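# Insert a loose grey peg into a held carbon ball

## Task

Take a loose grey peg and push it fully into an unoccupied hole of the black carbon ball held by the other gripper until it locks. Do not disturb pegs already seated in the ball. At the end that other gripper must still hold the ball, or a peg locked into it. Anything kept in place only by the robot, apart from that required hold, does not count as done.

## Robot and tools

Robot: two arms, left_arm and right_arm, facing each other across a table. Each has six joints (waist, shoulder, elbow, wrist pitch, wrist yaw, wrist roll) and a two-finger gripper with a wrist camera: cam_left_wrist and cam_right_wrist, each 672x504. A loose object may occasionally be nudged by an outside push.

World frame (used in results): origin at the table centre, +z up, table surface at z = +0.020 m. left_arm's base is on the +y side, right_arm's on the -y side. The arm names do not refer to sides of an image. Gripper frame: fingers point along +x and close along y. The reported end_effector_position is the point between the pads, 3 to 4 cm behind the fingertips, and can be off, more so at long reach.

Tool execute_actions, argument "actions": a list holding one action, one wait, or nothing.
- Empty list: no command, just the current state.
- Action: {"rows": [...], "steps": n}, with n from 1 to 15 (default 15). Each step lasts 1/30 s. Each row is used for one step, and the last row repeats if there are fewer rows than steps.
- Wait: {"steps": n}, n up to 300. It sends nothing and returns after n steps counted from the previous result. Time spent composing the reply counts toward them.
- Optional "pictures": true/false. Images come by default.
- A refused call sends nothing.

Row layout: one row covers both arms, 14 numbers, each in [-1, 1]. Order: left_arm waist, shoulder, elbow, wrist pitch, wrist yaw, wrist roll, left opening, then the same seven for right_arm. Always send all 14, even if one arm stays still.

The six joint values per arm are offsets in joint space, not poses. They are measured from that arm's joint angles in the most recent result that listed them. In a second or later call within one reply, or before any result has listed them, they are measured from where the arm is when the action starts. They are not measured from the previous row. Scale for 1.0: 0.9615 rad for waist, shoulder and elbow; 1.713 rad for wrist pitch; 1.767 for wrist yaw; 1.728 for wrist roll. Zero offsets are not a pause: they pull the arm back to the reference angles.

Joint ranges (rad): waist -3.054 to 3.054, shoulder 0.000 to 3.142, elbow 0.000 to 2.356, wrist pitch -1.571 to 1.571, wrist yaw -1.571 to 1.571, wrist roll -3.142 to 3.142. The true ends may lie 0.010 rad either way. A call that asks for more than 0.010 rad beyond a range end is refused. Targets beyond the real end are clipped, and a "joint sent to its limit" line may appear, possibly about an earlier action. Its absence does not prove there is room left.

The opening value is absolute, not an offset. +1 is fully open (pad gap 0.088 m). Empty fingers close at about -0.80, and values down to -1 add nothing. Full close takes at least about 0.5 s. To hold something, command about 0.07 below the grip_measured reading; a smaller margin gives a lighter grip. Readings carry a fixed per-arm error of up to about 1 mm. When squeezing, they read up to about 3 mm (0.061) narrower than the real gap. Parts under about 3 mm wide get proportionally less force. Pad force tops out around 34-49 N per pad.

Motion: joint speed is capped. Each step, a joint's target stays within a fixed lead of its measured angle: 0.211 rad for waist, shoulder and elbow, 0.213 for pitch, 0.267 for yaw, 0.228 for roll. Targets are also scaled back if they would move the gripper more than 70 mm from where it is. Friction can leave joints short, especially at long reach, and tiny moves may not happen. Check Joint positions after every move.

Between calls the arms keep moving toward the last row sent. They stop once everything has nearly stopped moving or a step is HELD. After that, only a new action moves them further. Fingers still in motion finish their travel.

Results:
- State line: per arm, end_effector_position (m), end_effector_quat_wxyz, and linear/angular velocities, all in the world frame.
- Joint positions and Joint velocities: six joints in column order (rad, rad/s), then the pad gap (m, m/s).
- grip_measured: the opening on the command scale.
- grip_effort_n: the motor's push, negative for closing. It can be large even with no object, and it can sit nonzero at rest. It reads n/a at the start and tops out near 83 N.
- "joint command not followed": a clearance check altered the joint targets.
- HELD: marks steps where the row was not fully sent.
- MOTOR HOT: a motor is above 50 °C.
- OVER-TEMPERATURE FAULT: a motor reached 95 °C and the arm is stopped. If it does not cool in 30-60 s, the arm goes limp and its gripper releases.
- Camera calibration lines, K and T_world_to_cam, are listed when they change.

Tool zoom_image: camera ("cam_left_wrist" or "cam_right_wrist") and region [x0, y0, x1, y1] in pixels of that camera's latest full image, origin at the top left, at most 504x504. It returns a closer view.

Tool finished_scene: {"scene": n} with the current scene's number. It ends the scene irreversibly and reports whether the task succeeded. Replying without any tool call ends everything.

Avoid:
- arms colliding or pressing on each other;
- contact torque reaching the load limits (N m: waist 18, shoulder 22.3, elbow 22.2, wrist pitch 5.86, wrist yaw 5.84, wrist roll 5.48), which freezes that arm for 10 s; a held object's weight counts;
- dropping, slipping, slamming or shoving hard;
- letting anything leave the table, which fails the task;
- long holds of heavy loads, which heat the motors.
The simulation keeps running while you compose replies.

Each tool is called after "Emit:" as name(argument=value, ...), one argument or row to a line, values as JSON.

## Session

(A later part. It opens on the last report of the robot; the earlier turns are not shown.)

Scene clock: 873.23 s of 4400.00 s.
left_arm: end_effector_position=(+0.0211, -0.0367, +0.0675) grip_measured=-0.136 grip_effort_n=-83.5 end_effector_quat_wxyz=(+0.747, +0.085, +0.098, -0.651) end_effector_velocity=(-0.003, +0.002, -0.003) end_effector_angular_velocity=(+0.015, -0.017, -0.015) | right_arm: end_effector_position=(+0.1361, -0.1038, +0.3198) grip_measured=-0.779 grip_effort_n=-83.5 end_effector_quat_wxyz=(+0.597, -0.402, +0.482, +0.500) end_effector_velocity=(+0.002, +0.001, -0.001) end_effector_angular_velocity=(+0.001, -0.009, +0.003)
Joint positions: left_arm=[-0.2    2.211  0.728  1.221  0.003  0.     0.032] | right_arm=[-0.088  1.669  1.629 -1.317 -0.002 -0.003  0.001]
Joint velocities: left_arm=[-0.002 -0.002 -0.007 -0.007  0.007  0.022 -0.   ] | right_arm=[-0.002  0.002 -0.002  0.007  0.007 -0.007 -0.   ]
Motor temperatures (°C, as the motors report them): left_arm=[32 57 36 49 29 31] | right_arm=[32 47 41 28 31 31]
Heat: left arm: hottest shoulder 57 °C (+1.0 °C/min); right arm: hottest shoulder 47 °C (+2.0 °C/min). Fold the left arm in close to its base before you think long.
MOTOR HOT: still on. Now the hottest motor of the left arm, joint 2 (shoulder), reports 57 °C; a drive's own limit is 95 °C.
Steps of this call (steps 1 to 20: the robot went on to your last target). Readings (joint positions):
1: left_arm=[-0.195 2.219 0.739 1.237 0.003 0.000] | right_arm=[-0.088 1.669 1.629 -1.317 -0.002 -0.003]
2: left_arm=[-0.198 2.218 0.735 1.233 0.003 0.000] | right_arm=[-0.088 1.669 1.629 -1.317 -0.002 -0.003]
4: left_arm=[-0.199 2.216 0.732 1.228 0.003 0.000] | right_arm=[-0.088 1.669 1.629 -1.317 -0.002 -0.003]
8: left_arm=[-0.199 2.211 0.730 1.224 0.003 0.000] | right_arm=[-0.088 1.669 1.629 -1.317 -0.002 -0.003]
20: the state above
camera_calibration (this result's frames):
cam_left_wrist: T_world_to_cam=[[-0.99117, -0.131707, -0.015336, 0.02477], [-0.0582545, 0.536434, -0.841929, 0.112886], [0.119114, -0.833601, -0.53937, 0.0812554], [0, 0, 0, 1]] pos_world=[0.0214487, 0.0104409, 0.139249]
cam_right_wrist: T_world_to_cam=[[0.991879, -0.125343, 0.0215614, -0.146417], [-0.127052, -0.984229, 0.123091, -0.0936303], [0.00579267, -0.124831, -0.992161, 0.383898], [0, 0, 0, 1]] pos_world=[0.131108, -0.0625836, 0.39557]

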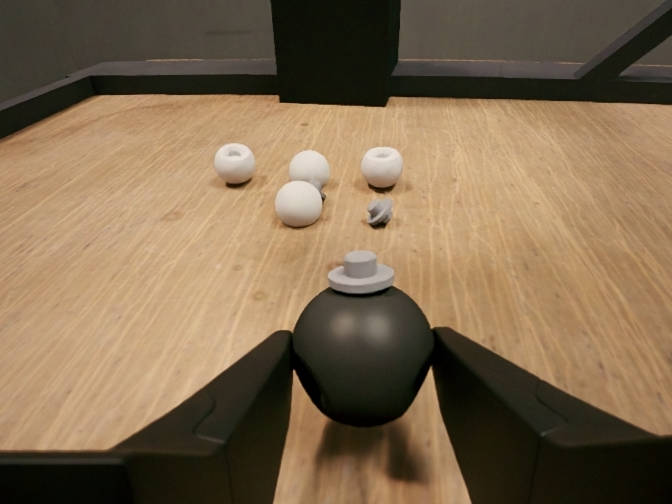

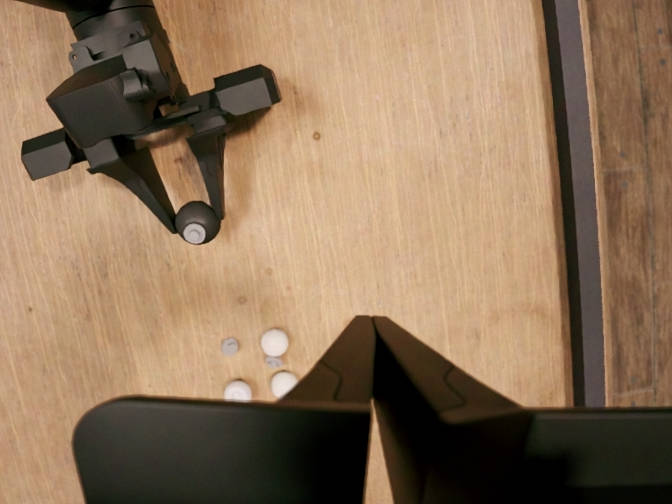

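Emit:
execute_actions(
  actions=[
    {"rows": [[0,0.02,0,0.005,0,0,-0.21, 0.03,0.004,-0.04,0.025,0,0,-0.85],[0,0.03,0,0.01,0,0,-0.21, 0.06,0.008,-0.08,0.05,0,0,-0.85],[0,0.04,0,0.015,0,0,-0.21, 0.09,0.012,-0.12,0.075,0,0,-0.85],[0,0.05,0,0.02,0,0,-0.21, 0.12,0.016,-0.16,0.10,0,0,-0.85],[0,0.06,0,0.025,0,0,-0.21, 0.15,0.02,-0.20,0.125,0,0,-0.85],[0,0.07,0,0.031,0,0,-0.21, 0.18,0.024,-0.24,0.15,0,0,-0.85],[0,0.082,0,0.037,0,0,-0.21, 0.21,0.028,-0.28,0.175,0,0,-0.85],[0,0.082,0,0.037,0,0,-0.21, 0.24,0.032,-0.32,0.20,0,0,-0.85],[0,0.082,0,0.037,0,0,-0.21, 0.27,0.036,-0.36,0.225,0,0,-0.85],[0,0.082,0,0.037,0,0,-0.21, 0.30,0.04,-0.40,0.25,0,0,-0.85],[0,0.082,0,0.037,0,0,-0.21, 0.332,0.04,-0.44,0.275,0,0,-0.85],[0,0.082,0,0.037,0,0,-0.21, 0.332,0.04,-0.48,0.30,0,0,-0.85],[0,0.082,0,0.037,0,0,-0.21, 0.332,0.04,-0.52,0.33,0,0,-0.85],[0,0.082,0,0.037,0,0,-0.21, 0.332,0.04,-0.56,0.36,0,0,-0.85],[0,0.082,0,0.037,0,0,-0.21, 0.332,0.04,-0.60,0.39,0,0,-0.85]], "steps": 15},
  ],
  pictures=false,
)

Emit:
execute_actions(
  actions=[
    {"steps": 20},
  ],
)

Scene clock: 905.03 s of 4400.00 s.
left_arm: end_effector_position=(+0.0207, -0.0350, +0.0548) grip_measured=-0.136 grip_effort_n=-83.5 end_effector_quat_wxyz=(+0.747, +0.084, +0.097, -0.652) end_effector_velocity=(-0.001, +0.003, -0.008) end_effector_angular_velocity=(+0.016, +0.008, +0.007) | right_arm: end_effector_position=(+0.0314, -0.0890, +0.2014) grip_measured=-0.779 grip_effort_n=-83.5 end_effector_quat_wxyz=(+0.523, -0.457, +0.404, +0.596) end_effector_velocity=(-0.069, -0.048, -0.271) end_effector_angular_velocity=(+0.181, +0.031, +0.202)
Joint positions: left_arm=[-0.2    2.268  0.728  1.282  0.003  0.     0.032] | right_arm=[ 0.217  1.697  1.175 -0.79  -0.004 -0.003  0.001]
Joint velocities: left_arm=[-0.002  0.017 -0.007  0.007 -0.007 -0.007  0.   ] | right_arm=[ 0.208  0.012 -1.145  1.341 -0.007  0.007 -0.   ]
Motor temperatures (°C, as the motors report them): left_arm=[32 58 35 49 29 31] | right_arm=[32 45 39 29 31 31]
Heat: left arm: hottest shoulder 58 °C (+1.0 °C/min); right arm: hottest shoulder 45 °C (-1.0 °C/min). Fold the left arm in close to its base before you think long.
MOTOR HOT: still on. Now the hottest motor of the left arm, joint 2 (shoulder), reports 58 °C; a drive's own limit is 95 °C.
Steps of this call (steps 1 to 15: the robot went on to your last target; steps 16 to 90: nothing new was sent; then 28.30 s passed at rest; steps 91 to 105: all 15 steps of this action). Readings (joint positions):
91: left_arm=[-0.200 2.211 0.728 1.221 0.003 0.000] | right_arm=[-0.086 1.669 1.626 -1.311 -0.002 -0.003]
92: left_arm=[-0.200 2.211 0.728 1.224 0.003 0.000] | right_arm=[-0.079 1.669 1.614 -1.290 -0.001 -0.003]
94: left_arm=[-0.200 2.217 0.728 1.239 0.003 0.000] | right_arm=[-0.048 1.669 1.574 -1.232 -0.000 -0.003]
98: left_arm=[-0.200 2.248 0.728 1.265 0.003 0.000] | right_arm=[0.058 1.677 1.440 -1.090 -0.000 -0.003]
105: the state above

Scene clock: 905.70 s of 4400.00 s.
left_arm: end_effector_position=(+0.0207, -0.0350, +0.0547) grip_measured=-0.136 grip_effort_n=-83.5 end_effector_quat_wxyz=(+0.748, +0.084, +0.096, -0.652) end_effector_velocity=(+0.000, -0.000, +0.004) end_effector_angular_velocity=(-0.013, +0.003, +0.007) | right_arm: end_effector_position=(+0.0280, -0.0930, +0.1746) grip_measured=-0.779 grip_effort_n=-83.5 end_effector_quat_wxyz=(+0.524, -0.453, +0.396, +0.603) end_effector_velocity=(+0.000, -0.002, -0.000) end_effector_angular_velocity=(-0.008, +0.004, +0.007)
Joint positions: left_arm=[-0.2    2.27   0.728  1.285  0.003  0.     0.032] | right_arm=[ 0.228  1.703  1.065 -0.652 -0.004 -0.003  0.001]
Joint velocities: left_arm=[-0.002 -0.007 -0.002  0.007 -0.007 -0.007 -0.   ] | right_arm=[-0.002 -0.002 -0.002 -0.007 -0.007 -0.007 -0.   ]
Motor temperatures (°C, as the motors report them): left_arm=[32 58 35 49 29 31] | right_arm=[32 45 39 29 31 31]
Heat: left arm: hottest shoulder 58 °C (+1.0 °C/min); right arm: hottest shoulder 45 °C (-1.0 °C/min). Fold the left arm in close to its base before you think long.
MOTOR HOT: still on. Now the hottest motor of the left arm, joint 2 (shoulder), reports 58 °C; a drive's own limit is 95 °C.
Steps of this call (steps 1 to 20: the robot went on to your last target). Readings (joint positions):
1: left_arm=[-0.200 2.268 0.728 1.283 0.003 0.000] | right_arm=[0.222 1.698 1.144 -0.756 -0.004 -0.003]
2: left_arm=[-0.200 2.268 0.728 1.284 0.003 0.000] | right_arm=[0.224 1.700 1.120 -0.731 -0.004 -0.003]
4: left_arm=[-0.200 2.269 0.728 1.284 0.003 0.000] | right_arm=[0.224 1.703 1.090 -0.697 -0.004 -0.003]
8: left_arm=[-0.200 2.269 0.728 1.285 0.003 0.000] | right_arm=[0.226 1.703 1.073 -0.664 -0.004 -0.003]
20: the state above
camera_calibration (this result's frames):
cam_left_wrist: T_world_to_cam=[[-0.991209, -0.13141, -0.0153783, 0.0243942], [-0.0574228, 0.531996, -0.844797, 0.10113], [0.119196, -0.836487, -0.534865, 0.0754017], [0, 0, 0, 1]] pos_world=[0.0209994, 0.0124777, 0.126139]
cam_right_wrist: T_world_to_cam=[[0.981964, 0.187659, 0.0230484, -0.00561205], [0.186152, -0.980933, 0.0558312, -0.0756528], [0.0330862, -0.0505337, -0.998174, 0.249041], [0, 0, 0, 1]] pos_world=[0.0113539, -0.0605722, 0.25294]

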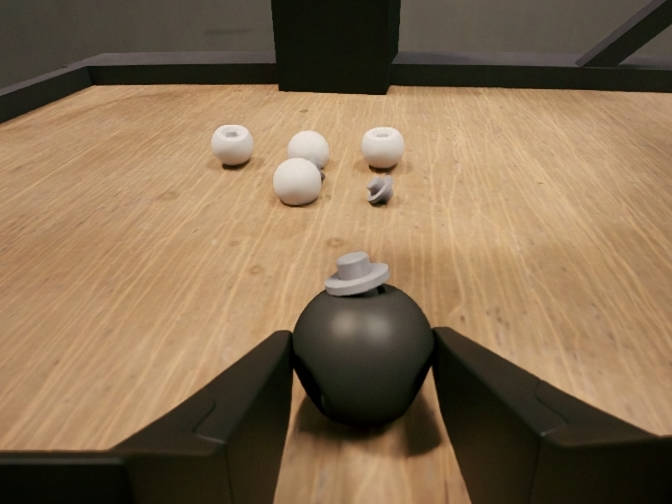

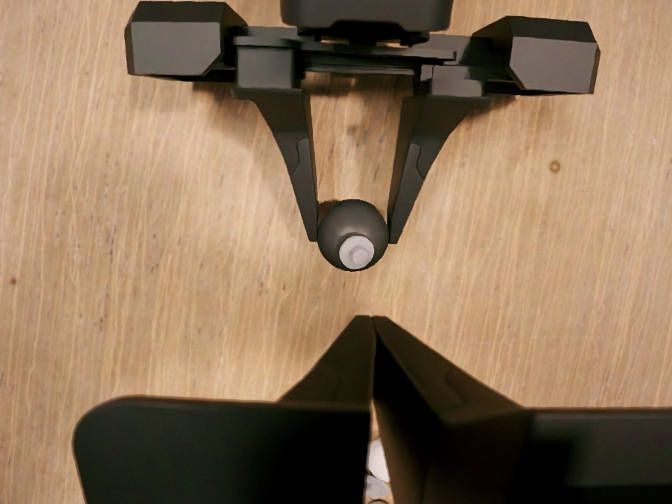

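Emit:
execute_actions(
  actions=[
    {"rows": [[0,0.02,0,0.002,0,0,-0.21, 0,0,-0.03,0.022,0,0,-0.5],[0,0.024,0,0.004,0,0,-0.21, 0,0,-0.06,0.044,0,0,-0.5],[0,0.028,0,0.006,0,0,-0.21, 0,0,-0.09,0.066,0,0,-0.5],[0,0.032,0,0.008,0,0,-0.21, 0,0,-0.12,0.088,0,0,-0.5],[0,0.036,0,0.01,0,0,-0.21, 0,0,-0.15,0.11,0,0,-0.5],[0,0.04,0,0.012,0,0,-0.21, 0,0,-0.18,0.132,0,0,-0.5],[0,0.04,0,0.012,0,0,-0.21, 0,0,-0.21,0.154,0,0,-0.5],[0,0.04,0,0.012,0,0,-0.21, 0,0,-0.24,0.176,0,0,-0.5],[0,0.04,0,0.012,0,0,-0.21, 0,0,-0.26,0.198,0,0,-0.5],[0,0.04,0,0.012,0,0,-0.21, 0,0,-0.281,0.216,0,0,-0.5]], "steps": 15},
  ],
  pictures=false,
)

Emit:
execute_actions(
  actions=[
    {"steps": 20},
  ],
)

Emit:
zoom_image(
  camera="cam_right_wrist",
  region=[270, 180, 470, 380],
)

Scene clock: 922.83 s of 4400.00 s.
left_arm: end_effector_position=(+0.0207, -0.0350, +0.0537) grip_measured=-0.136 grip_effort_n=-83.5 end_effector_quat_wxyz=(+0.748, +0.080, +0.092, -0.652) end_effector_velocity=(-0.000, +0.001, -0.000) end_effector_angular_velocity=(-0.001, -0.009, +0.003) | right_arm: end_effector_position=(+0.0293, -0.1039, +0.1276) grip_measured=-0.507 grip_effort_n=17.4 end_effector_quat_wxyz=(+0.542, -0.423, +0.370, +0.625) end_effector_velocity=(-0.000, +0.005, -0.012) end_effector_angular_velocity=(+0.110, +0.005, +0.007)
Joint positions: left_arm=[-0.2    2.283  0.728  1.31   0.003  0.     0.032] | right_arm=[ 0.228  1.703  0.818 -0.308 -0.004 -0.003  0.014]
Joint velocities: left_arm=[-0.002  0.002 -0.002  0.007 -0.007  0.007  0.   ] | right_arm=[ 0.002 -0.007 -0.11   0.212  0.007 -0.007  0.002]
Motor temperatures (°C, as the motors report them): left_arm=[32 55 35 49 29 31] | right_arm=[32 44 38 30 31 31]
Heat: left arm: hottest shoulder 55 °C (-2.0 °C/min); right arm: hottest shoulder 44 °C (-3.0 °C/min). Fold the left arm in close to its base before you think long.
MOTOR HOT: still on. Now the hottest motor of the left arm, joint 2 (shoulder), reports 55 °C; a drive's own limit is 95 °C.
Steps of this call (steps 1 to 15: the robot went on to your last target; steps 16 to 90: nothing new was sent; then 13.63 s passed at rest; steps 91 to 105: all 15 steps of this action). Readings (joint positions):
91: left_arm=[-0.200 2.270 0.728 1.286 0.003 0.000] | right_arm=[0.228 1.703 1.062 -0.643 -0.004 -0.003]
92: left_arm=[-0.200 2.270 0.728 1.287 0.003 0.000] | right_arm=[0.228 1.703 1.053 -0.625 -0.004 -0.003]
94: left_arm=[-0.200 2.273 0.728 1.293 0.003 0.000] | right_arm=[0.228 1.703 1.024 -0.576 -0.004 -0.003]
98: left_arm=[-0.200 2.281 0.728 1.305 0.003 0.000] | right_arm=[0.228 1.703 0.924 -0.453 -0.004 -0.003]
105: the state above

Scene clock: 923.50 s of 4400.00 s.
left_arm: end_effector_position=(+0.0207, -0.0350, +0.0536) grip_measured=-0.136 grip_effort_n=-83.5 end_effector_quat_wxyz=(+0.748, +0.080, +0.092, -0.652) end_effector_velocity=(-0.000, -0.000, -0.001) end_effector_angular_velocity=(+0.013, -0.007, +0.003) | right_arm: end_effector_position=(+0.0292, -0.1030, +0.1264) grip_measured=-0.503 grip_effort_n=17.0 end_effector_quat_wxyz=(+0.545, -0.419, +0.366, +0.627) end_effector_velocity=(+0.001, -0.002, -0.001) end_effector_angular_velocity=(-0.007, -0.005, -0.007)
Joint positions: left_arm=[-0.2    2.284  0.728  1.31   0.003  0.     0.032] | right_arm=[ 0.228  1.703  0.807 -0.285 -0.004 -0.003  0.014]
Joint velocities: left_arm=[-0.002 -0.007  0.002 -0.022 -0.007  0.007 -0.   ] | right_arm=[ 0.002 -0.002 -0.002 -0.007  0.007  0.007 -0.   ]
Motor temperatures (°C, as the motors report them): left_arm=[32 55 35 49 29 31] | right_arm=[32 44 38 30 31 31]
Heat: left arm: hottest shoulder 55 °C (-2.0 °C/min); right arm: hottest shoulder 44 °C (-3.0 °C/min). Fold the left arm in close to its base before you think long.
MOTOR HOT: still on. Now the hottest motor of the left arm, joint 2 (shoulder), reports 55 °C; a drive's own limit is 95 °C.
Steps of this call (steps 1 to 20: the robot went on to your last target). Readings (joint positions):
1: left_arm=[-0.200 2.283 0.728 1.310 0.003 0.000] | right_arm=[0.228 1.703 0.816 -0.302 -0.004 -0.003]
2: left_arm=[-0.200 2.283 0.728 1.310 0.003 0.000] | right_arm=[0.228 1.703 0.814 -0.297 -0.004 -0.003]
4: left_arm=[-0.200 2.283 0.728 1.310 0.003 0.000] | right_arm=[0.228 1.703 0.811 -0.292 -0.004 -0.003]
8: left_arm=[-0.200 2.284 0.728 1.310 0.003 0.000] | right_arm=[0.228 1.703 0.808 -0.287 -0.004 -0.003]
20: the state above
camera_calibration (this result's frames):
cam_left_wrist: T_world_to_cam=[[-0.991186, -0.131573, -0.0154615, 0.0243757], [-0.0561622, 0.523031, -0.850461, 0.100165], [0.119984, -0.842097, -0.52581, 0.0741443], [0, 0, 0, 1]] pos_world=[0.0208902, 0.0132544, 0.124549]
cam_right_wrist: T_world_to_cam=[[0.982274, 0.185216, 0.0288503, -0.00481884], [0.186544, -0.980992, -0.0534437, -0.0692033], [0.0184033, 0.0578782, -0.998154, 0.211971], [0, 0, 0, 1]] pos_world=[0.0137419, -0.0792638, 0.20802]

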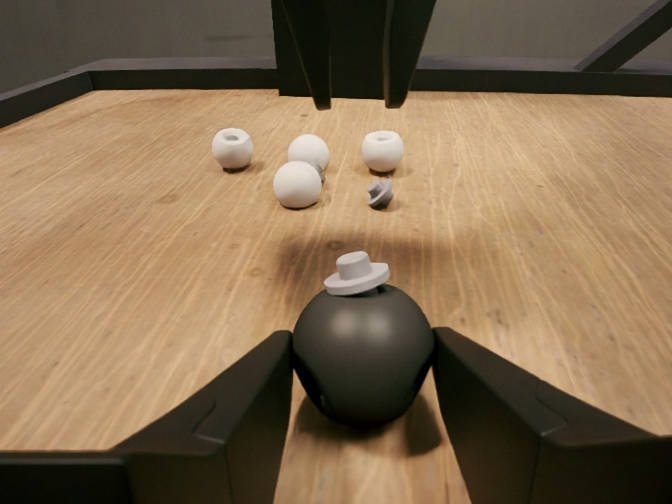

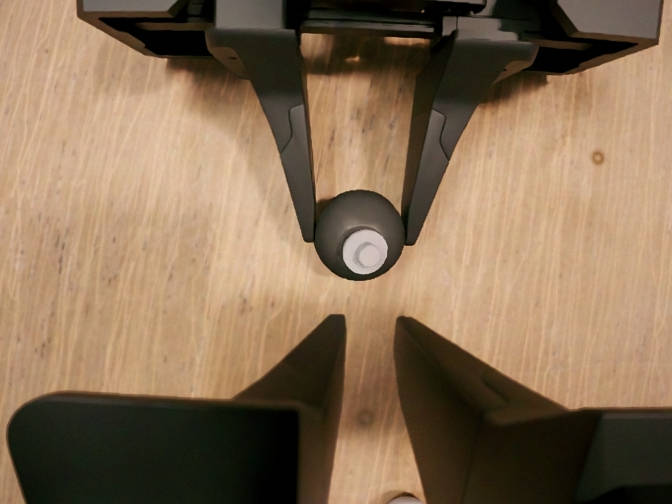

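Region (270, 180, 470, 380) of cam_right_wrist's 672x504 image, scaled by 2.520, with more detail than that image has.

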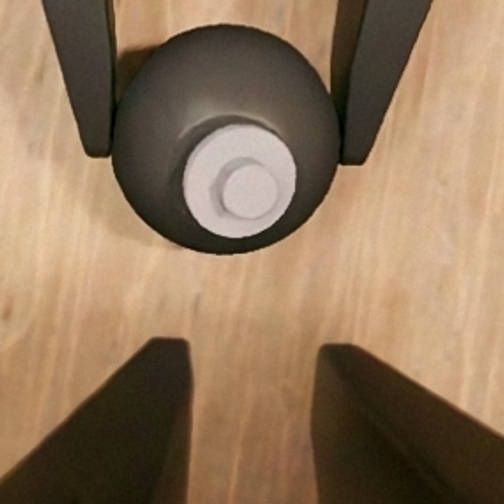

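Emit:
execute_actions(
  actions=[
    {"rows": [[0,0,0,0,0,0,-0.21, 0,0.03,0.02,0.008,0,0,-0.5],[0,0,0,0,0,0,-0.21, 0,0.05,0.03,0.016,0,0,-0.5],[0,0,0,0,0,0,-0.21, 0,0.075,0.036,0.027,0,0,-0.5],[0,0,0,0,0,0,-0.21, 0,0.10,0.04,0.038,0,0,-0.5],[0,0,0,0,0,0,-0.21, 0,0.125,0.042,0.05,0,0,-0.5],[0,0,0,0,0,0,-0.21, 0,0.145,0.0437,0.06,0,0,-0.5],[0,0,0,0,0,0,-0.21, 0,0.164,0.0437,0.0696,0,0,-0.5]], "steps": 15},
  ],
  pictures=false,
)

Emit:
execute_actions(
  actions=[
    {"steps": 15},
  ],
)

Emit:
zoom_image(
  camera="cam_right_wrist",
  region=[270, 180, 470, 380],
)

Emit:
zoom_image(
  camera="cam_left_wrist",
  region=[290, 190, 450, 350],
)

Scene clock: 950.37 s of 4400.00 s.
left_arm: end_effector_position=(+0.0207, -0.0351, +0.0540) grip_measured=-0.136 grip_effort_n=-83.5 end_effector_quat_wxyz=(+0.748, +0.080, +0.092, -0.652) end_effector_velocity=(-0.000, +0.000, +0.001) end_effector_angular_velocity=(+0.002, +0.006, +0.006) | right_arm: end_effector_position=(+0.0268, -0.0855, +0.0970) grip_measured=-0.503 grip_effort_n=17.0 end_effector_quat_wxyz=(+0.544, -0.420, +0.367, +0.627) end_effector_velocity=(-0.007, +0.017, +0.006) end_effector_angular_velocity=(+0.066, +0.040, +0.018)
Joint positions: left_arm=[-0.2    2.284  0.728  1.312  0.003  0.     0.032] | right_arm=[ 0.228  1.846  0.836 -0.173 -0.004 -0.003  0.014]
Joint velocities: left_arm=[-0.002 -0.007 -0.002 -0.007 -0.007 -0.007 -0.   ] | right_arm=[-0.002  0.012  0.017  0.066 -0.037 -0.007 -0.   ]
Motor temperatures (°C, as the motors report them): left_arm=[32 52 35 48 29 31] | right_arm=[32 43 37 30 31 31]
Heat: left arm: hottest shoulder 52 °C (-6.1 °C/min); right arm: hottest shoulder 43 °C (-3.0 °C/min). Fold the left arm in close to its base before you think long.
MOTOR HOT: still on. Now the hottest motor of the left arm, joint 2 (shoulder), reports 52 °C; a drive's own limit is 95 °C.
Steps of this call (steps 1 to 15: the robot went on to your last target; steps 16 to 90: nothing new was sent; then 23.37 s passed at rest; steps 91 to 105: all 15 steps of this action). Readings (joint positions):
91: left_arm=[-0.200 2.284 0.728 1.311 0.003 0.000] | right_arm=[0.228 1.705 0.807 -0.283 -0.004 -0.003]
92: left_arm=[-0.200 2.284 0.728 1.311 0.003 0.000] | right_arm=[0.228 1.709 0.808 -0.277 -0.004 -0.003]
94: left_arm=[-0.200 2.284 0.728 1.311 0.003 0.000] | right_arm=[0.228 1.735 0.817 -0.256 -0.004 -0.003]
98: left_arm=[-0.200 2.284 0.728 1.312 0.003 0.000] | right_arm=[0.228 1.809 0.834 -0.200 -0.004 -0.003]
105: the state above

Scene clock: 950.87 s of 4400.00 s.
left_arm: end_effector_position=(+0.0207, -0.0351, +0.0540) grip_measured=-0.136 grip_effort_n=-83.5 end_effector_quat_wxyz=(+0.748, +0.080, +0.092, -0.652) end_effector_velocity=(+0.002, +0.001, -0.001) end_effector_angular_velocity=(+0.007, +0.003, +0.021) | right_arm: end_effector_position=(+0.0267, -0.0843, +0.0968) grip_measured=-0.503 grip_effort_n=17.0 end_effector_quat_wxyz=(+0.545, -0.419, +0.366, +0.628) end_effector_velocity=(+0.002, +0.001, +0.001) end_effector_angular_velocity=(+0.010, -0.016, -0.013)
Joint positions: left_arm=[-0.2    2.284  0.728  1.312  0.003  0.     0.032] | right_arm=[ 0.228  1.849  0.838 -0.168 -0.004 -0.003  0.014]
Joint velocities: left_arm=[-0.002 -0.002 -0.002 -0.007 -0.022 -0.007 -0.   ] | right_arm=[ 0.002 -0.002 -0.002  0.007  0.022  0.007 -0.   ]
Motor temperatures (°C, as the motors report them): left_arm=[32 52 35 48 29 31] | right_arm=[32 43 37 30 31 31]
Heat: left arm: hottest shoulder 52 °C (-6.0 °C/min); right arm: hottest shoulder 43 °C (-3.0 °C/min). Fold the left arm in close to its base before you think long.
MOTOR HOT: still on. Now the hottest motor of the left arm, joint 2 (shoulder), reports 52 °C; a drive's own limit is 95 °C.
Steps of this call (steps 1 to 15: the robot went on to your last target). Readings (joint positions):
1: left_arm=[-0.200 2.284 0.728 1.312 0.003 0.000] | right_arm=[0.228 1.846 0.837 -0.171 -0.004 -0.003]
2: left_arm=[-0.200 2.284 0.728 1.312 0.003 0.000] | right_arm=[0.228 1.846 0.837 -0.170 -0.004 -0.003]
4: left_arm=[-0.200 2.284 0.728 1.312 0.003 0.000] | right_arm=[0.228 1.847 0.838 -0.169 -0.004 -0.003]
8: left_arm=[-0.200 2.284 0.728 1.312 0.003 0.000] | right_arm=[0.228 1.848 0.838 -0.169 -0.004 -0.003]
15: the state above
All arms were judged still, so your last target was given up. Only a new action makes them travel on or press farther. Fingers that are still opening or closing keep moving.
camera_calibration (this result's frames):
cam_left_wrist: T_world_to_cam=[[-0.991182, -0.131602, -0.0154762, 0.0243824], [-0.0559363, 0.521423, -0.851463, 0.100555], [0.120124, -0.843089, -0.524187, 0.0741456], [0, 0, 0, 1]] pos_world=[0.0208854, 0.0132885, 0.124862]
cam_right_wrist: T_world_to_cam=[[0.98228, 0.185172, 0.0289288, -0.00495057], [0.186532, -0.98091, -0.0549652, -0.0517855], [0.0181986, 0.0593874, -0.998069, 0.181536], [0, 0, 0, 1]] pos_world=[0.0112188, -0.0606612, 0.178483]

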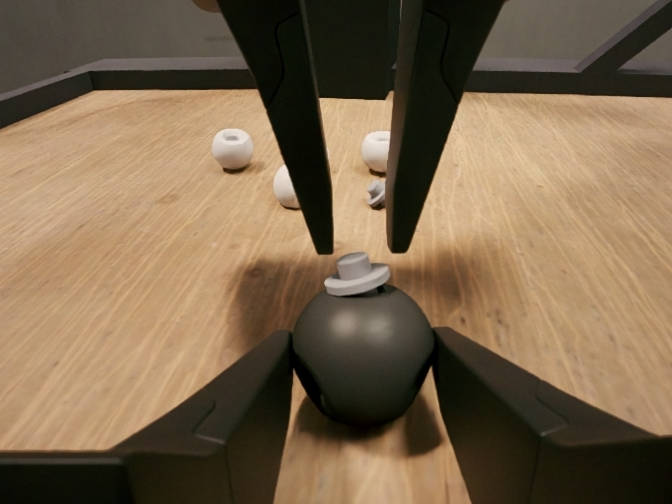

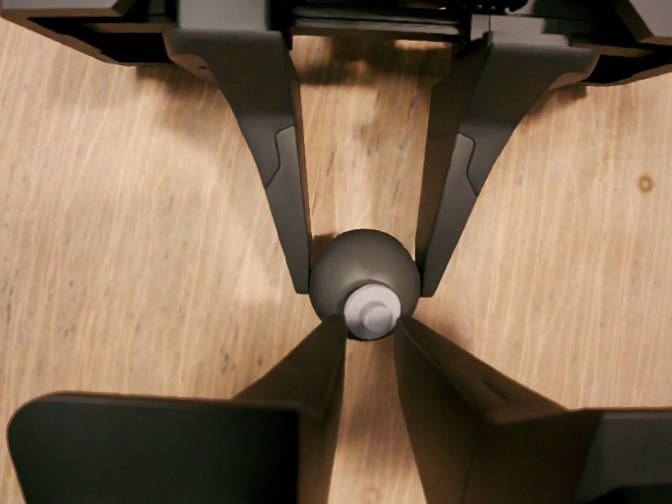

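Region (270, 180, 470, 380) of cam_right_wrist's 672x504 image, scaled by 2.520, with more detail than that image has.

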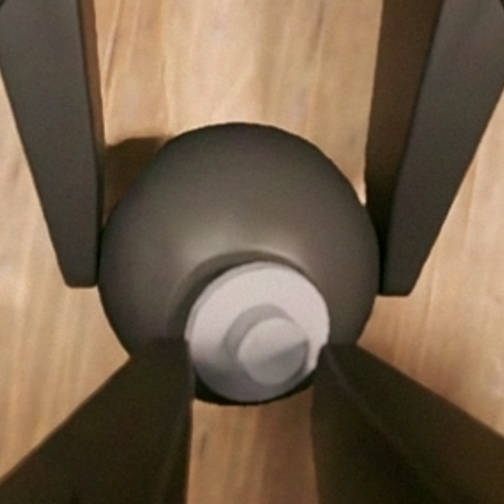

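Region (290, 190, 450, 350) of cam_left_wrist's 672x504 image, scaled by 3.150, with more detail than that image has.

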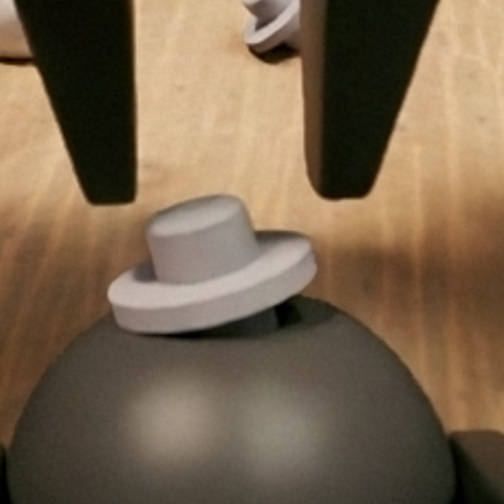

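Emit:
execute_actions(
  actions=[
    {"rows": [[0,0,0,0,0,0,-0.21, 0,0.031,0.0175,0.0095,0,0,-0.5]], "steps": 12},
  ],
  pictures=false,
)

Emit:
execute_actions(
  actions=[
    {"rows": [[0,0,0,0,0,0,-0.21, 0,0,0,0,0,0,-0.53],[0,0,0,0,0,0,-0.21, 0,0,0,0,0,0,-0.55],[0,0,0,0,0,0,-0.21, 0,0,0,0,0,0,-0.57],[0,0,0,0,0,0,-0.21, 0,0,0,0,0,0,-0.59],[0,0,0,0,0,0,-0.21, 0,0,0,0,0,0,-0.61],[0,0,0,0,0,0,-0.21, 0,0,0,0,0,0,-0.63],[0,0,0,0,0,0,-0.21, 0,0,0,0,0,0,-0.65],[0,0,0,0,0,0,-0.21, 0,0,0,0,0,0,-0.66]], "steps": 15},
  ],
)

Emit:
zoom_image(
  camera="cam_left_wrist",
  region=[290, 190, 450, 350],
)

Scene clock: 971.10 s of 4400.00 s.
left_arm: end_effector_position=(+0.0207, -0.0351, +0.0542) grip_measured=-0.136 grip_effort_n=-83.5 end_effector_quat_wxyz=(+0.748, +0.079, +0.091, -0.652) end_effector_velocity=(-0.000, +0.001, -0.001) end_effector_angular_velocity=(+0.005, +0.020, +0.010) | right_arm: end_effector_position=(+0.0263, -0.0819, +0.0935) grip_measured=-0.503 grip_effort_n=17.0 end_effector_quat_wxyz=(+0.545, -0.418, +0.366, +0.628) end_effector_velocity=(+0.002, -0.002, -0.002) end_effector_angular_velocity=(-0.010, -0.017, +0.015)
Joint positions: left_arm=[-0.2    2.284  0.728  1.313  0.003  0.     0.032] | right_arm=[ 0.228  1.866  0.843 -0.155 -0.004 -0.003  0.014]
Joint velocities: left_arm=[-0.002 -0.002 -0.002 -0.007 -0.007 -0.022 -0.   ] | right_arm=[-0.002  0.002 -0.002 -0.007  0.007 -0.022  0.   ]
Motor temperatures (°C, as the motors report them): left_arm=[32 54 35 48 29 31] | right_arm=[32 43 38 31 31 31]
Heat: left arm: hottest shoulder 54 °C (-3.0 °C/min); right arm: hottest shoulder 43 °C (-2.0 °C/min). Fold the left arm in close to its base before you think long.
MOTOR HOT: still on. Now the hottest motor of the left arm, joint 2 (shoulder), reports 54 °C; a drive's own limit is 95 °C.
Steps of this call (steps 1 to 90: nothing new was sent; then 16.83 s passed at rest; steps 91 to 102: all 12 steps of this action). Readings (joint positions):
91: left_arm=[-0.200 2.284 0.728 1.312 0.003 0.000] | right_arm=[0.228 1.851 0.838 -0.166 -0.004 -0.003]
92: left_arm=[-0.200 2.284 0.728 1.312 0.003 0.000] | right_arm=[0.228 1.854 0.840 -0.162 -0.004 -0.003]
94: left_arm=[-0.200 2.284 0.728 1.313 0.003 0.000] | right_arm=[0.228 1.861 0.842 -0.158 -0.004 -0.003]
98: left_arm=[-0.200 2.284 0.728 1.313 0.003 0.000] | right_arm=[0.228 1.866 0.842 -0.156 -0.004 -0.003]
102: the state above

Scene clock: 971.60 s of 4400.00 s.
left_arm: end_effector_position=(+0.0207, -0.0352, +0.0542) grip_measured=-0.136 grip_effort_n=-83.5 end_effector_quat_wxyz=(+0.748, +0.079, +0.091, -0.652) end_effector_velocity=(-0.002, +0.001, -0.002) end_effector_angular_velocity=(+0.016, +0.011, -0.008) | right_arm: end_effector_position=(+0.0263, -0.0819, +0.0935) grip_measured=-0.648 grip_effort_n=-35.6 end_effector_quat_wxyz=(+0.545, -0.418, +0.366, +0.628) end_effector_velocity=(+0.000, -0.004, -0.002) end_effector_angular_velocity=(-0.013, +0.002, +0.007)
Joint positions: left_arm=[-0.2    2.284  0.728  1.313  0.003  0.     0.032] | right_arm=[ 0.228  1.866  0.843 -0.155 -0.004 -0.003  0.007]
Joint velocities: left_arm=[-0.002 -0.007 -0.002 -0.022  0.007 -0.007  0.   ] | right_arm=[-0.002 -0.002 -0.007 -0.007 -0.007 -0.007 -0.003]
Motor temperatures (°C, as the motors report them): left_arm=[32 54 35 48 29 31] | right_arm=[32 43 38 31 31 31]
Heat: left arm: hottest shoulder 54 °C (-3.0 °C/min); right arm: hottest shoulder 43 °C (-2.0 °C/min). Fold the left arm in close to its base before you think long.
MOTOR HOT: still on. Now the hottest motor of the left arm, joint 2 (shoulder), reports 54 °C; a drive's own limit is 95 °C.
Steps of this call (steps 1 to 15: all 15 steps of this action). Readings (joint positions):
1: left_arm=[-0.200 2.284 0.728 1.313 0.003 0.000] | right_arm=[0.228 1.866 0.843 -0.155 -0.004 -0.003]
2: left_arm=[-0.200 2.284 0.728 1.313 0.003 0.000] | right_arm=[0.228 1.866 0.843 -0.155 -0.004 -0.003]
4: left_arm=[-0.200 2.284 0.728 1.313 0.003 0.000] | right_arm=[0.228 1.866 0.843 -0.155 -0.004 -0.003]
8: left_arm=[-0.200 2.284 0.728 1.313 0.003 0.000] | right_arm=[0.228 1.866 0.843 -0.155 -0.004 -0.003]
15: the state above
camera_calibration (this result's frames):
cam_left_wrist: T_world_to_cam=[[-0.991179, -0.13162, -0.0154849, 0.0243864], [-0.0558005, 0.520458, -0.852062, 0.100788], [0.120207, -0.843682, -0.523212, 0.074146], [0, 0, 0, 1]] pos_world=[0.0208824, 0.0133093, 0.12505]
cam_right_wrist: T_world_to_cam=[[0.982285, 0.185139, 0.0289877, -0.0049856], [0.186524, -0.980847, -0.0561062, -0.0494471], [0.0180451, 0.0605192, -0.998004, 0.178116], [0, 0, 0, 1]] pos_world=[0.0109062, -0.0583564, 0.175131]

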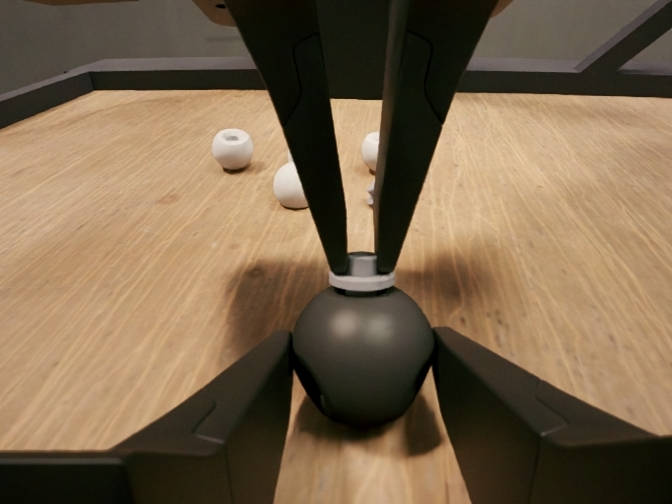

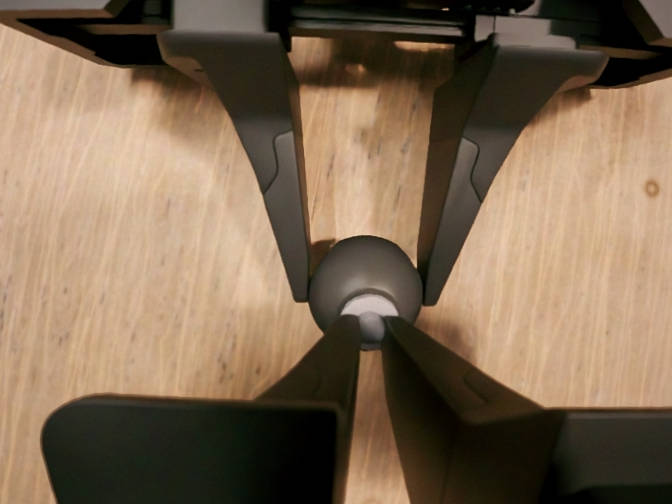

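Region (290, 190, 450, 350) of cam_left_wrist's 672x504 image, scaled by 3.150, with more detail than that image has.

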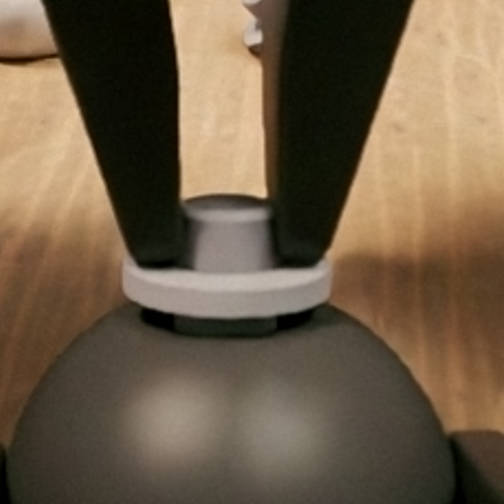

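Emit:
execute_actions(
  actions=[
    {"rows": [[0,0,0,0,0,0,-0.21, 0,0.015,0,0.002,0,0,-0.68],[0,0,0,0,0,0,-0.21, 0,0.022,-0.002,0.004,0,0,-0.68],[0,0,0,0,0,0,-0.21, 0,0.029,-0.005,0.005,0,0,-0.68],[0,0,0,0,0,0,-0.21, 0,0.036,-0.008,0.006,0,0,-0.68],[0,0,0,0,0,0,-0.21, 0,0.043,-0.010,0.007,0,0,-0.68],[0,0,0,0,0,0,-0.21, 0,0.05,-0.013,0.007,0,0,-0.68],[0,0,0,0,0,0,-0.21, 0,0.057,-0.015,0.007,0,0,-0.68],[0,0,0,0,0,0,-0.21, 0,0.064,-0.018,0.007,0,0,-0.68],[0,0,0,0,0,0,-0.21, 0,0.071,-0.02,0.007,0,0,-0.68],[0,0,0,0,0,0,-0.21, 0,0.078,-0.023,0.007,0,0,-0.68],[0,0,0,0,0,0,-0.21, 0,0.085,-0.025,0.007,0,0,-0.68]], "steps": 15},
  ],
)

Emit:
zoom_image(
  camera="cam_left_wrist",
  region=[290, 190, 450, 350],
)

Scene clock: 995.33 s of 4400.00 s.
left_arm: end_effector_position=(+0.0208, -0.0352, +0.0546) grip_measured=-0.136 grip_effort_n=-83.5 end_effector_quat_wxyz=(+0.748, +0.079, +0.091, -0.652) end_effector_velocity=(-0.000, +0.002, -0.002) end_effector_angular_velocity=(+0.011, +0.007, +0.006) | right_arm: end_effector_position=(+0.0265, -0.0828, +0.0863) grip_measured=-0.669 grip_effort_n=-60.7 end_effector_quat_wxyz=(+0.543, -0.422, +0.369, +0.625) end_effector_velocity=(+0.002, -0.000, -0.003) end_effector_angular_velocity=(-0.001, -0.010, +0.002)
Joint positions: left_arm=[-0.2    2.284  0.728  1.315  0.003  0.     0.032] | right_arm=[ 0.228  1.89   0.843 -0.144 -0.004 -0.003  0.006]
Joint velocities: left_arm=[-0.002 -0.002 -0.007 -0.007 -0.007 -0.007 -0.   ] | right_arm=[-0.002  0.007 -0.002  0.007  0.007 -0.007 -0.   ]
Motor temperatures (°C, as the motors report them): left_arm=[32 54 35 49 29 31] | right_arm=[32 43 38 31 31 31]
Heat: left arm: hottest shoulder 54 °C (+0.0 °C/min); right arm: hottest shoulder 43 °C (-1.0 °C/min). Fold the left arm in close to its base before you think long.
MOTOR HOT: still on. Now the hottest motor of the left arm, joint 2 (shoulder), reports 54 °C; a drive's own limit is 95 °C.
Steps of this call (steps 1 to 15: the robot went on to your last target; steps 16 to 90: nothing new was sent; then 20.23 s passed at rest; steps 91 to 105: all 15 steps of this action). Readings (joint positions):
91: left_arm=[-0.200 2.284 0.728 1.313 0.003 0.000] | right_arm=[0.228 1.866 0.843 -0.155 -0.004 -0.003]
92: left_arm=[-0.200 2.284 0.728 1.313 0.003 0.000] | right_arm=[0.228 1.866 0.843 -0.155 -0.004 -0.003]
94: left_arm=[-0.200 2.284 0.728 1.313 0.003 0.000] | right_arm=[0.228 1.870 0.843 -0.152 -0.004 -0.003]
98: left_arm=[-0.200 2.284 0.728 1.314 0.003 0.000] | right_arm=[0.228 1.880 0.843 -0.147 -0.004 -0.003]
105: the state above
camera_calibration (this result's frames):
cam_left_wrist: T_world_to_cam=[[-0.991176, -0.131643, -0.0154966, 0.0243918], [-0.0556194, 0.51917, -0.852859, 0.1011], [0.120318, -0.844472, -0.521911, 0.0741461], [0, 0, 0, 1]] pos_world=[0.0208785, 0.0133373, 0.1253]
cam_right_wrist: T_world_to_cam=[[0.982251, 0.185367, 0.0286718, -0.00474141], [0.186487, -0.981509, -0.0431517, -0.0519471], [0.0201427, 0.0477327, -0.998657, 0.169993], [0, 0, 0, 1]] pos_world=[0.0109206, -0.0582218, 0.167659]

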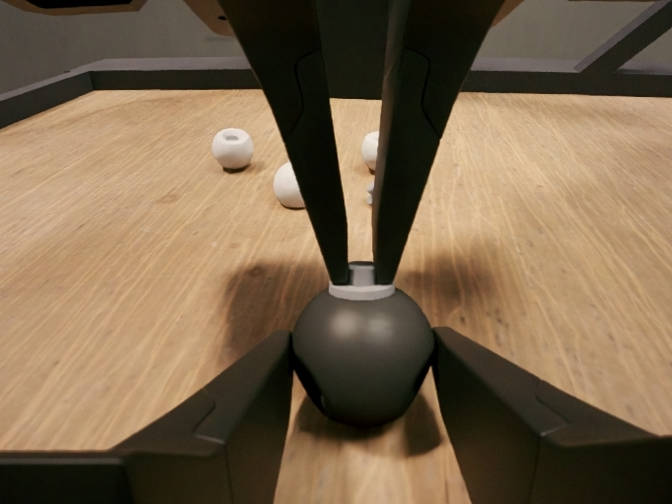

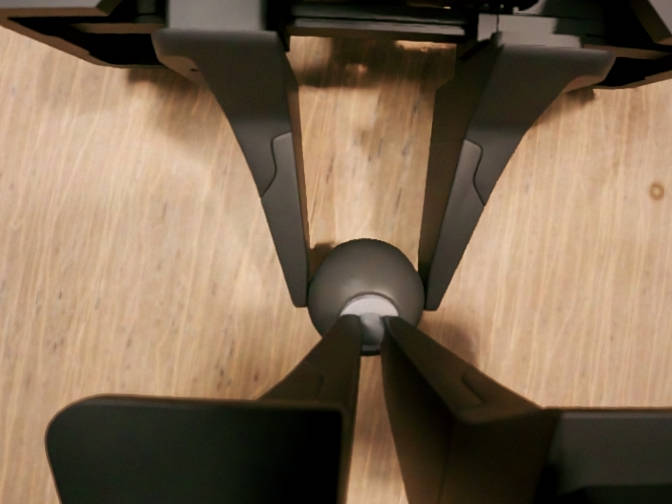

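Region (290, 190, 450, 350) of cam_left_wrist's 672x504 image, scaled by 3.150, with more detail than that image has.

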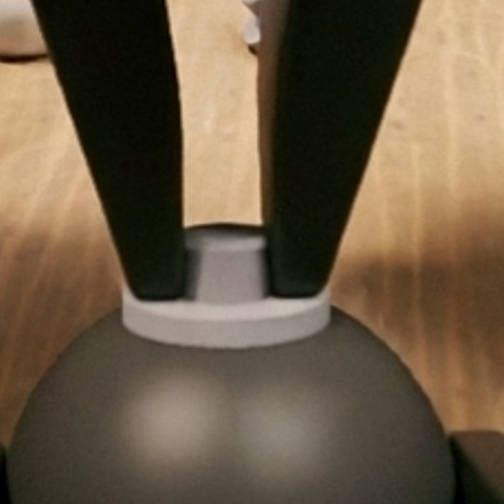

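Seated flush. Unload, release and retract.

Emit:
execute_actions(
  actions=[
    {"rows": [[0,0,0,0,0,0,-0.21, 0,0.04,-0.015,0,0,0,-0.6],[0,0,0,0,0,0,-0.21, 0,0.025,-0.01,0,0,0,-0.55],[0,0,0,0,0,0,-0.21, 0,0.01,-0.005,0,0,0,-0.5],[0,0,0,0,0,0,-0.21, 0,-0.005,0,0,0,0,-0.5],[0,0,0,0,0,0,-0.21, 0,-0.02,0,0,0,0,-0.5],[0,0,0,0,0,0,-0.21, 0,-0.035,0,-0.007,0,0,-0.5],[0,0,0,0,0,0,-0.21, 0,-0.05,0,-0.015,0,0,-0.5],[0,0,0,0,0,0,-0.21, 0,-0.07,0,-0.026,0,0,-0.5],[0,0,0,0,0,0,-0.21, 0,-0.09,0,-0.037,0,0,-0.5],[0,0,0,0,0,0,-0.21, 0,-0.11,0,-0.048,0,0,-0.5]], "steps": 15},
  ],
)

Emit:
zoom_image(
  camera="cam_left_wrist",
  region=[290, 190, 450, 350],
)

Scene clock: 1013.03 s of 4400.00 s.
left_arm: end_effector_position=(+0.0208, -0.0352, +0.0546) grip_measured=-0.136 grip_effort_n=-83.5 end_effector_quat_wxyz=(+0.748, +0.079, +0.091, -0.652) end_effector_velocity=(+0.004, +0.001, -0.001) end_effector_angular_velocity=(+0.009, -0.011, +0.022) | right_arm: end_effector_position=(+0.0269, -0.0859, +0.1109) grip_measured=-0.505 grip_effort_n=17.0 end_effector_quat_wxyz=(+0.547, -0.416, +0.363, +0.629) end_effector_velocity=(+0.001, -0.007, +0.035) end_effector_angular_velocity=(+0.021, +0.007, +0.007)
Joint positions: left_arm=[-0.2    2.284  0.728  1.315  0.003  0.     0.032] | right_arm=[ 0.228  1.8    0.843 -0.214 -0.004 -0.003  0.014]
Joint velocities: left_arm=[ 0.002 -0.002 -0.002 -0.007 -0.022  0.007  0.   ] | right_arm=[-0.002 -0.129  0.002 -0.11  -0.007 -0.007  0.001]
Motor temperatures (°C, as the motors report them): left_arm=[32 55 34 49 29 31] | right_arm=[32 41 36 31 31 31]
Heat: left arm: hottest shoulder 55 °C (+2.0 °C/min); right arm: hottest shoulder 41 °C (-2.0 °C/min). Fold the left arm in close to its base before you think long.
MOTOR HOT: still on. Now the hottest motor of the left arm, joint 2 (shoulder), reports 55 °C; a drive's own limit is 95 °C.
Steps of this call (steps 1 to 15: the robot went on to your last target; steps 16 to 90: nothing new was sent; then 14.20 s passed at rest; steps 91 to 105: all 15 steps of this action). Readings (joint positions):
91: left_arm=[-0.200 2.284 0.728 1.315 0.003 0.000] | right_arm=[0.228 1.890 0.843 -0.144 -0.004 -0.003]
92: left_arm=[-0.200 2.284 0.728 1.315 0.003 0.000] | right_arm=[0.228 1.889 0.843 -0.144 -0.004 -0.003]
94: left_arm=[-0.200 2.284 0.728 1.315 0.003 0.000] | right_arm=[0.228 1.885 0.843 -0.144 -0.004 -0.003]
98: left_arm=[-0.200 2.284 0.728 1.315 0.003 0.000] | right_arm=[0.228 1.871 0.843 -0.159 -0.004 -0.003]
105: the state above
camera_calibration (this result's frames):
cam_left_wrist: T_world_to_cam=[[-0.991176, -0.131643, -0.0154966, 0.0243918], [-0.0556194, 0.51917, -0.852859, 0.1011], [0.120318, -0.844472, -0.521911, 0.0741461], [0, 0, 0, 1]] pos_world=[0.0208785, 0.0133373, 0.1253]
cam_right_wrist: T_world_to_cam=[[0.982332, 0.184771, 0.0297301, -0.00545864], [0.186339, -0.980419, -0.0636927, -0.0515566], [0.0173793, 0.0681072, -0.997527, 0.196355], [0, 0, 0, 1]] pos_world=[0.0115567, -0.0629116, 0.192748]

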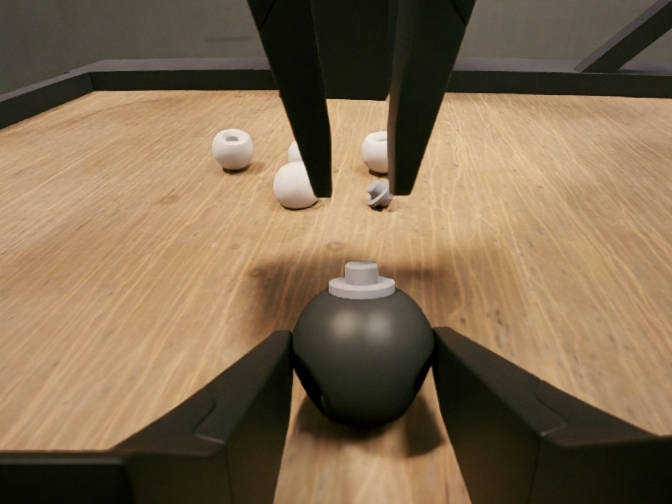

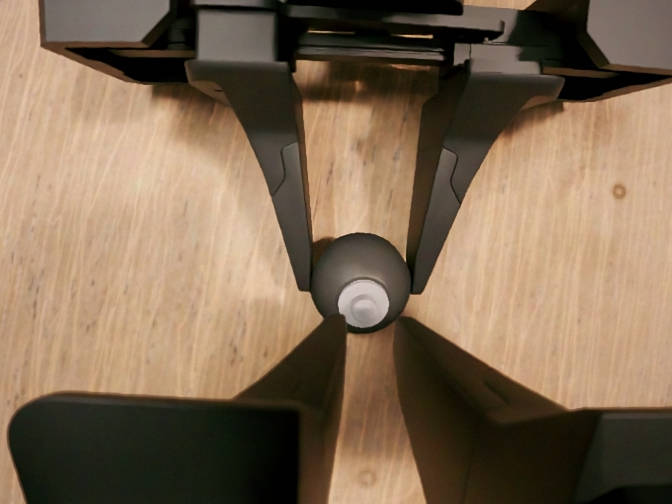

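Region (290, 190, 450, 350) of cam_left_wrist's 672x504 image, scaled by 3.150, with more detail than that image has.

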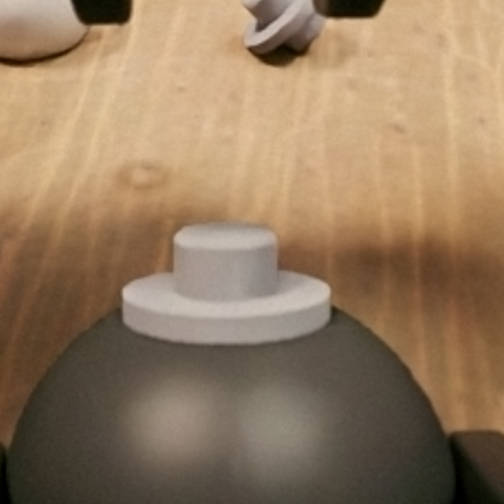

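Emit:
execute_actions(
  actions=[
    {"rows": [[0,0,0,0,0,0,-0.21, 0,-0.04,0,-0.02,0,0,-0.5],[0,0,0,0,0,0,-0.21, 0,-0.07,0,-0.035,0,0,-0.5],[0,0,0,0,0,0,-0.21, 0,-0.10,0,-0.05,0,0,-0.5],[0,-0.02,0,0,0,0,-0.21, 0,-0.13,0,-0.065,0,0,-0.5],[0,-0.03,0,0,0,0,-0.21, 0,-0.16,0,-0.08,0,0,-0.5],[0,-0.04,0,0,0,0,-0.21, 0,-0.16,0,-0.08,0,0,-0.5],[0,-0.05,0,0,0,0,-0.21, 0,-0.16,0,-0.08,0,0,-0.5],[0,-0.06,0,0,0,0,-0.21, 0,-0.16,0,-0.08,0,0,-0.5]], "steps": 15},
  ],
)

Scene clock: 1028.40 s of 4400.00 s.
left_arm: end_effector_position=(+0.0213, -0.0390, +0.0746) grip_measured=-0.136 grip_effort_n=-83.5 end_effector_quat_wxyz=(+0.750, +0.064, +0.074, -0.654) end_effector_velocity=(+0.002, +0.001, +0.001) end_effector_angular_velocity=(+0.002, +0.003, +0.021) | right_arm: end_effector_position=(+0.0287, -0.0992, +0.1460) grip_measured=-0.503 grip_effort_n=17.0 end_effector_quat_wxyz=(+0.548, -0.413, +0.361, +0.631) end_effector_velocity=(+0.000, -0.004, +0.001) end_effector_angular_velocity=(-0.013, +0.002, +0.007)
Joint positions: left_arm=[-0.2    2.24   0.728  1.316  0.003  0.     0.032] | right_arm=[ 0.228  1.658  0.843 -0.345 -0.004 -0.003  0.014]
Joint velocities: left_arm=[-0.002 -0.007 -0.002 -0.007 -0.022 -0.007 -0.   ] | right_arm=[-0.002 -0.012 -0.002 -0.022 -0.007 -0.007 -0.001]
Motor temperatures (°C, as the motors report them): left_arm=[32 55 34 49 29 31] | right_arm=[32 43 37 31 31 31]
Heat: left arm: hottest shoulder 55 °C (+1.0 °C/min); right arm: hottest shoulder 43 °C (+0.0 °C/min). Fold the left arm in close to its base before you think long.
MOTOR HOT: still on. Now the hottest motor of the left arm, joint 2 (shoulder), reports 55 °C; a drive's own limit is 95 °C.
Steps of this call (steps 1 to 30: the robot went on to your last target; steps 31 to 90: nothing new was sent; then 11.87 s passed at rest; steps 91 to 105: all 15 steps of this action). Readings (joint positions):
91: left_arm=[-0.200 2.284 0.728 1.315 0.003 0.000] | right_arm=[0.228 1.793 0.843 -0.228 -0.004 -0.003]
92: left_arm=[-0.200 2.284 0.728 1.315 0.003 0.000] | right_arm=[0.228 1.786 0.843 -0.240 -0.004 -0.003]
94: left_arm=[-0.200 2.284 0.728 1.315 0.003 0.000] | right_arm=[0.228 1.756 0.843 -0.274 -0.004 -0.003]
98: left_arm=[-0.200 2.270 0.728 1.314 0.003 0.000] | right_arm=[0.228 1.677 0.843 -0.321 -0.004 -0.003]
105: the state above
camera_calibration (this result's frames):
cam_left_wrist: T_world_to_cam=[[-0.991078, -0.132341, -0.0158246, 0.0247261], [-0.0502026, 0.480643, -0.875478, 0.120229], [0.123468, -0.866873, -0.482998, 0.0774607], [0, 0, 0, 1]] pos_world=[0.0209774, 0.0126335, 0.143063]
cam_right_wrist: T_world_to_cam=[[0.98237, 0.184488, 0.0302157, -0.00591558], [0.186251, -0.979772, -0.0731938, -0.0612611], [0.0161012, 0.0775311, -0.99686, 0.233106], [0, 0, 0, 1]] pos_world=[0.0134679, -0.0770035, 0.228069]

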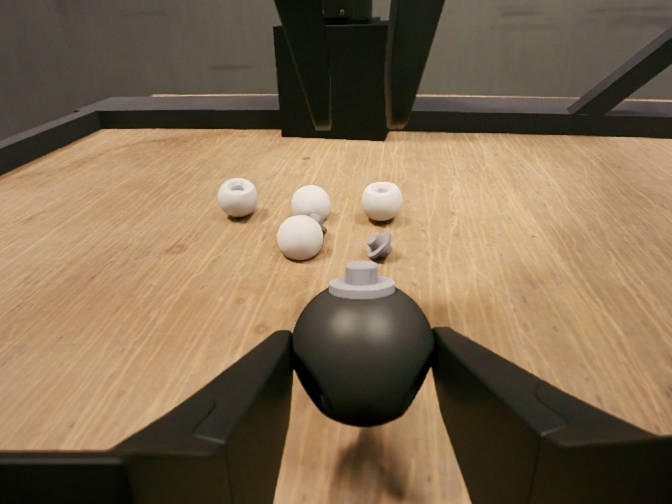

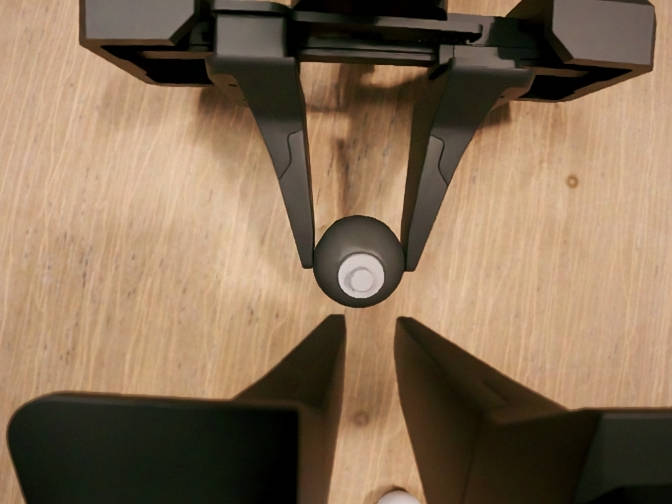

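Emit:
finished_scene(
  scene=1,
)

The scene is finished: the task was done.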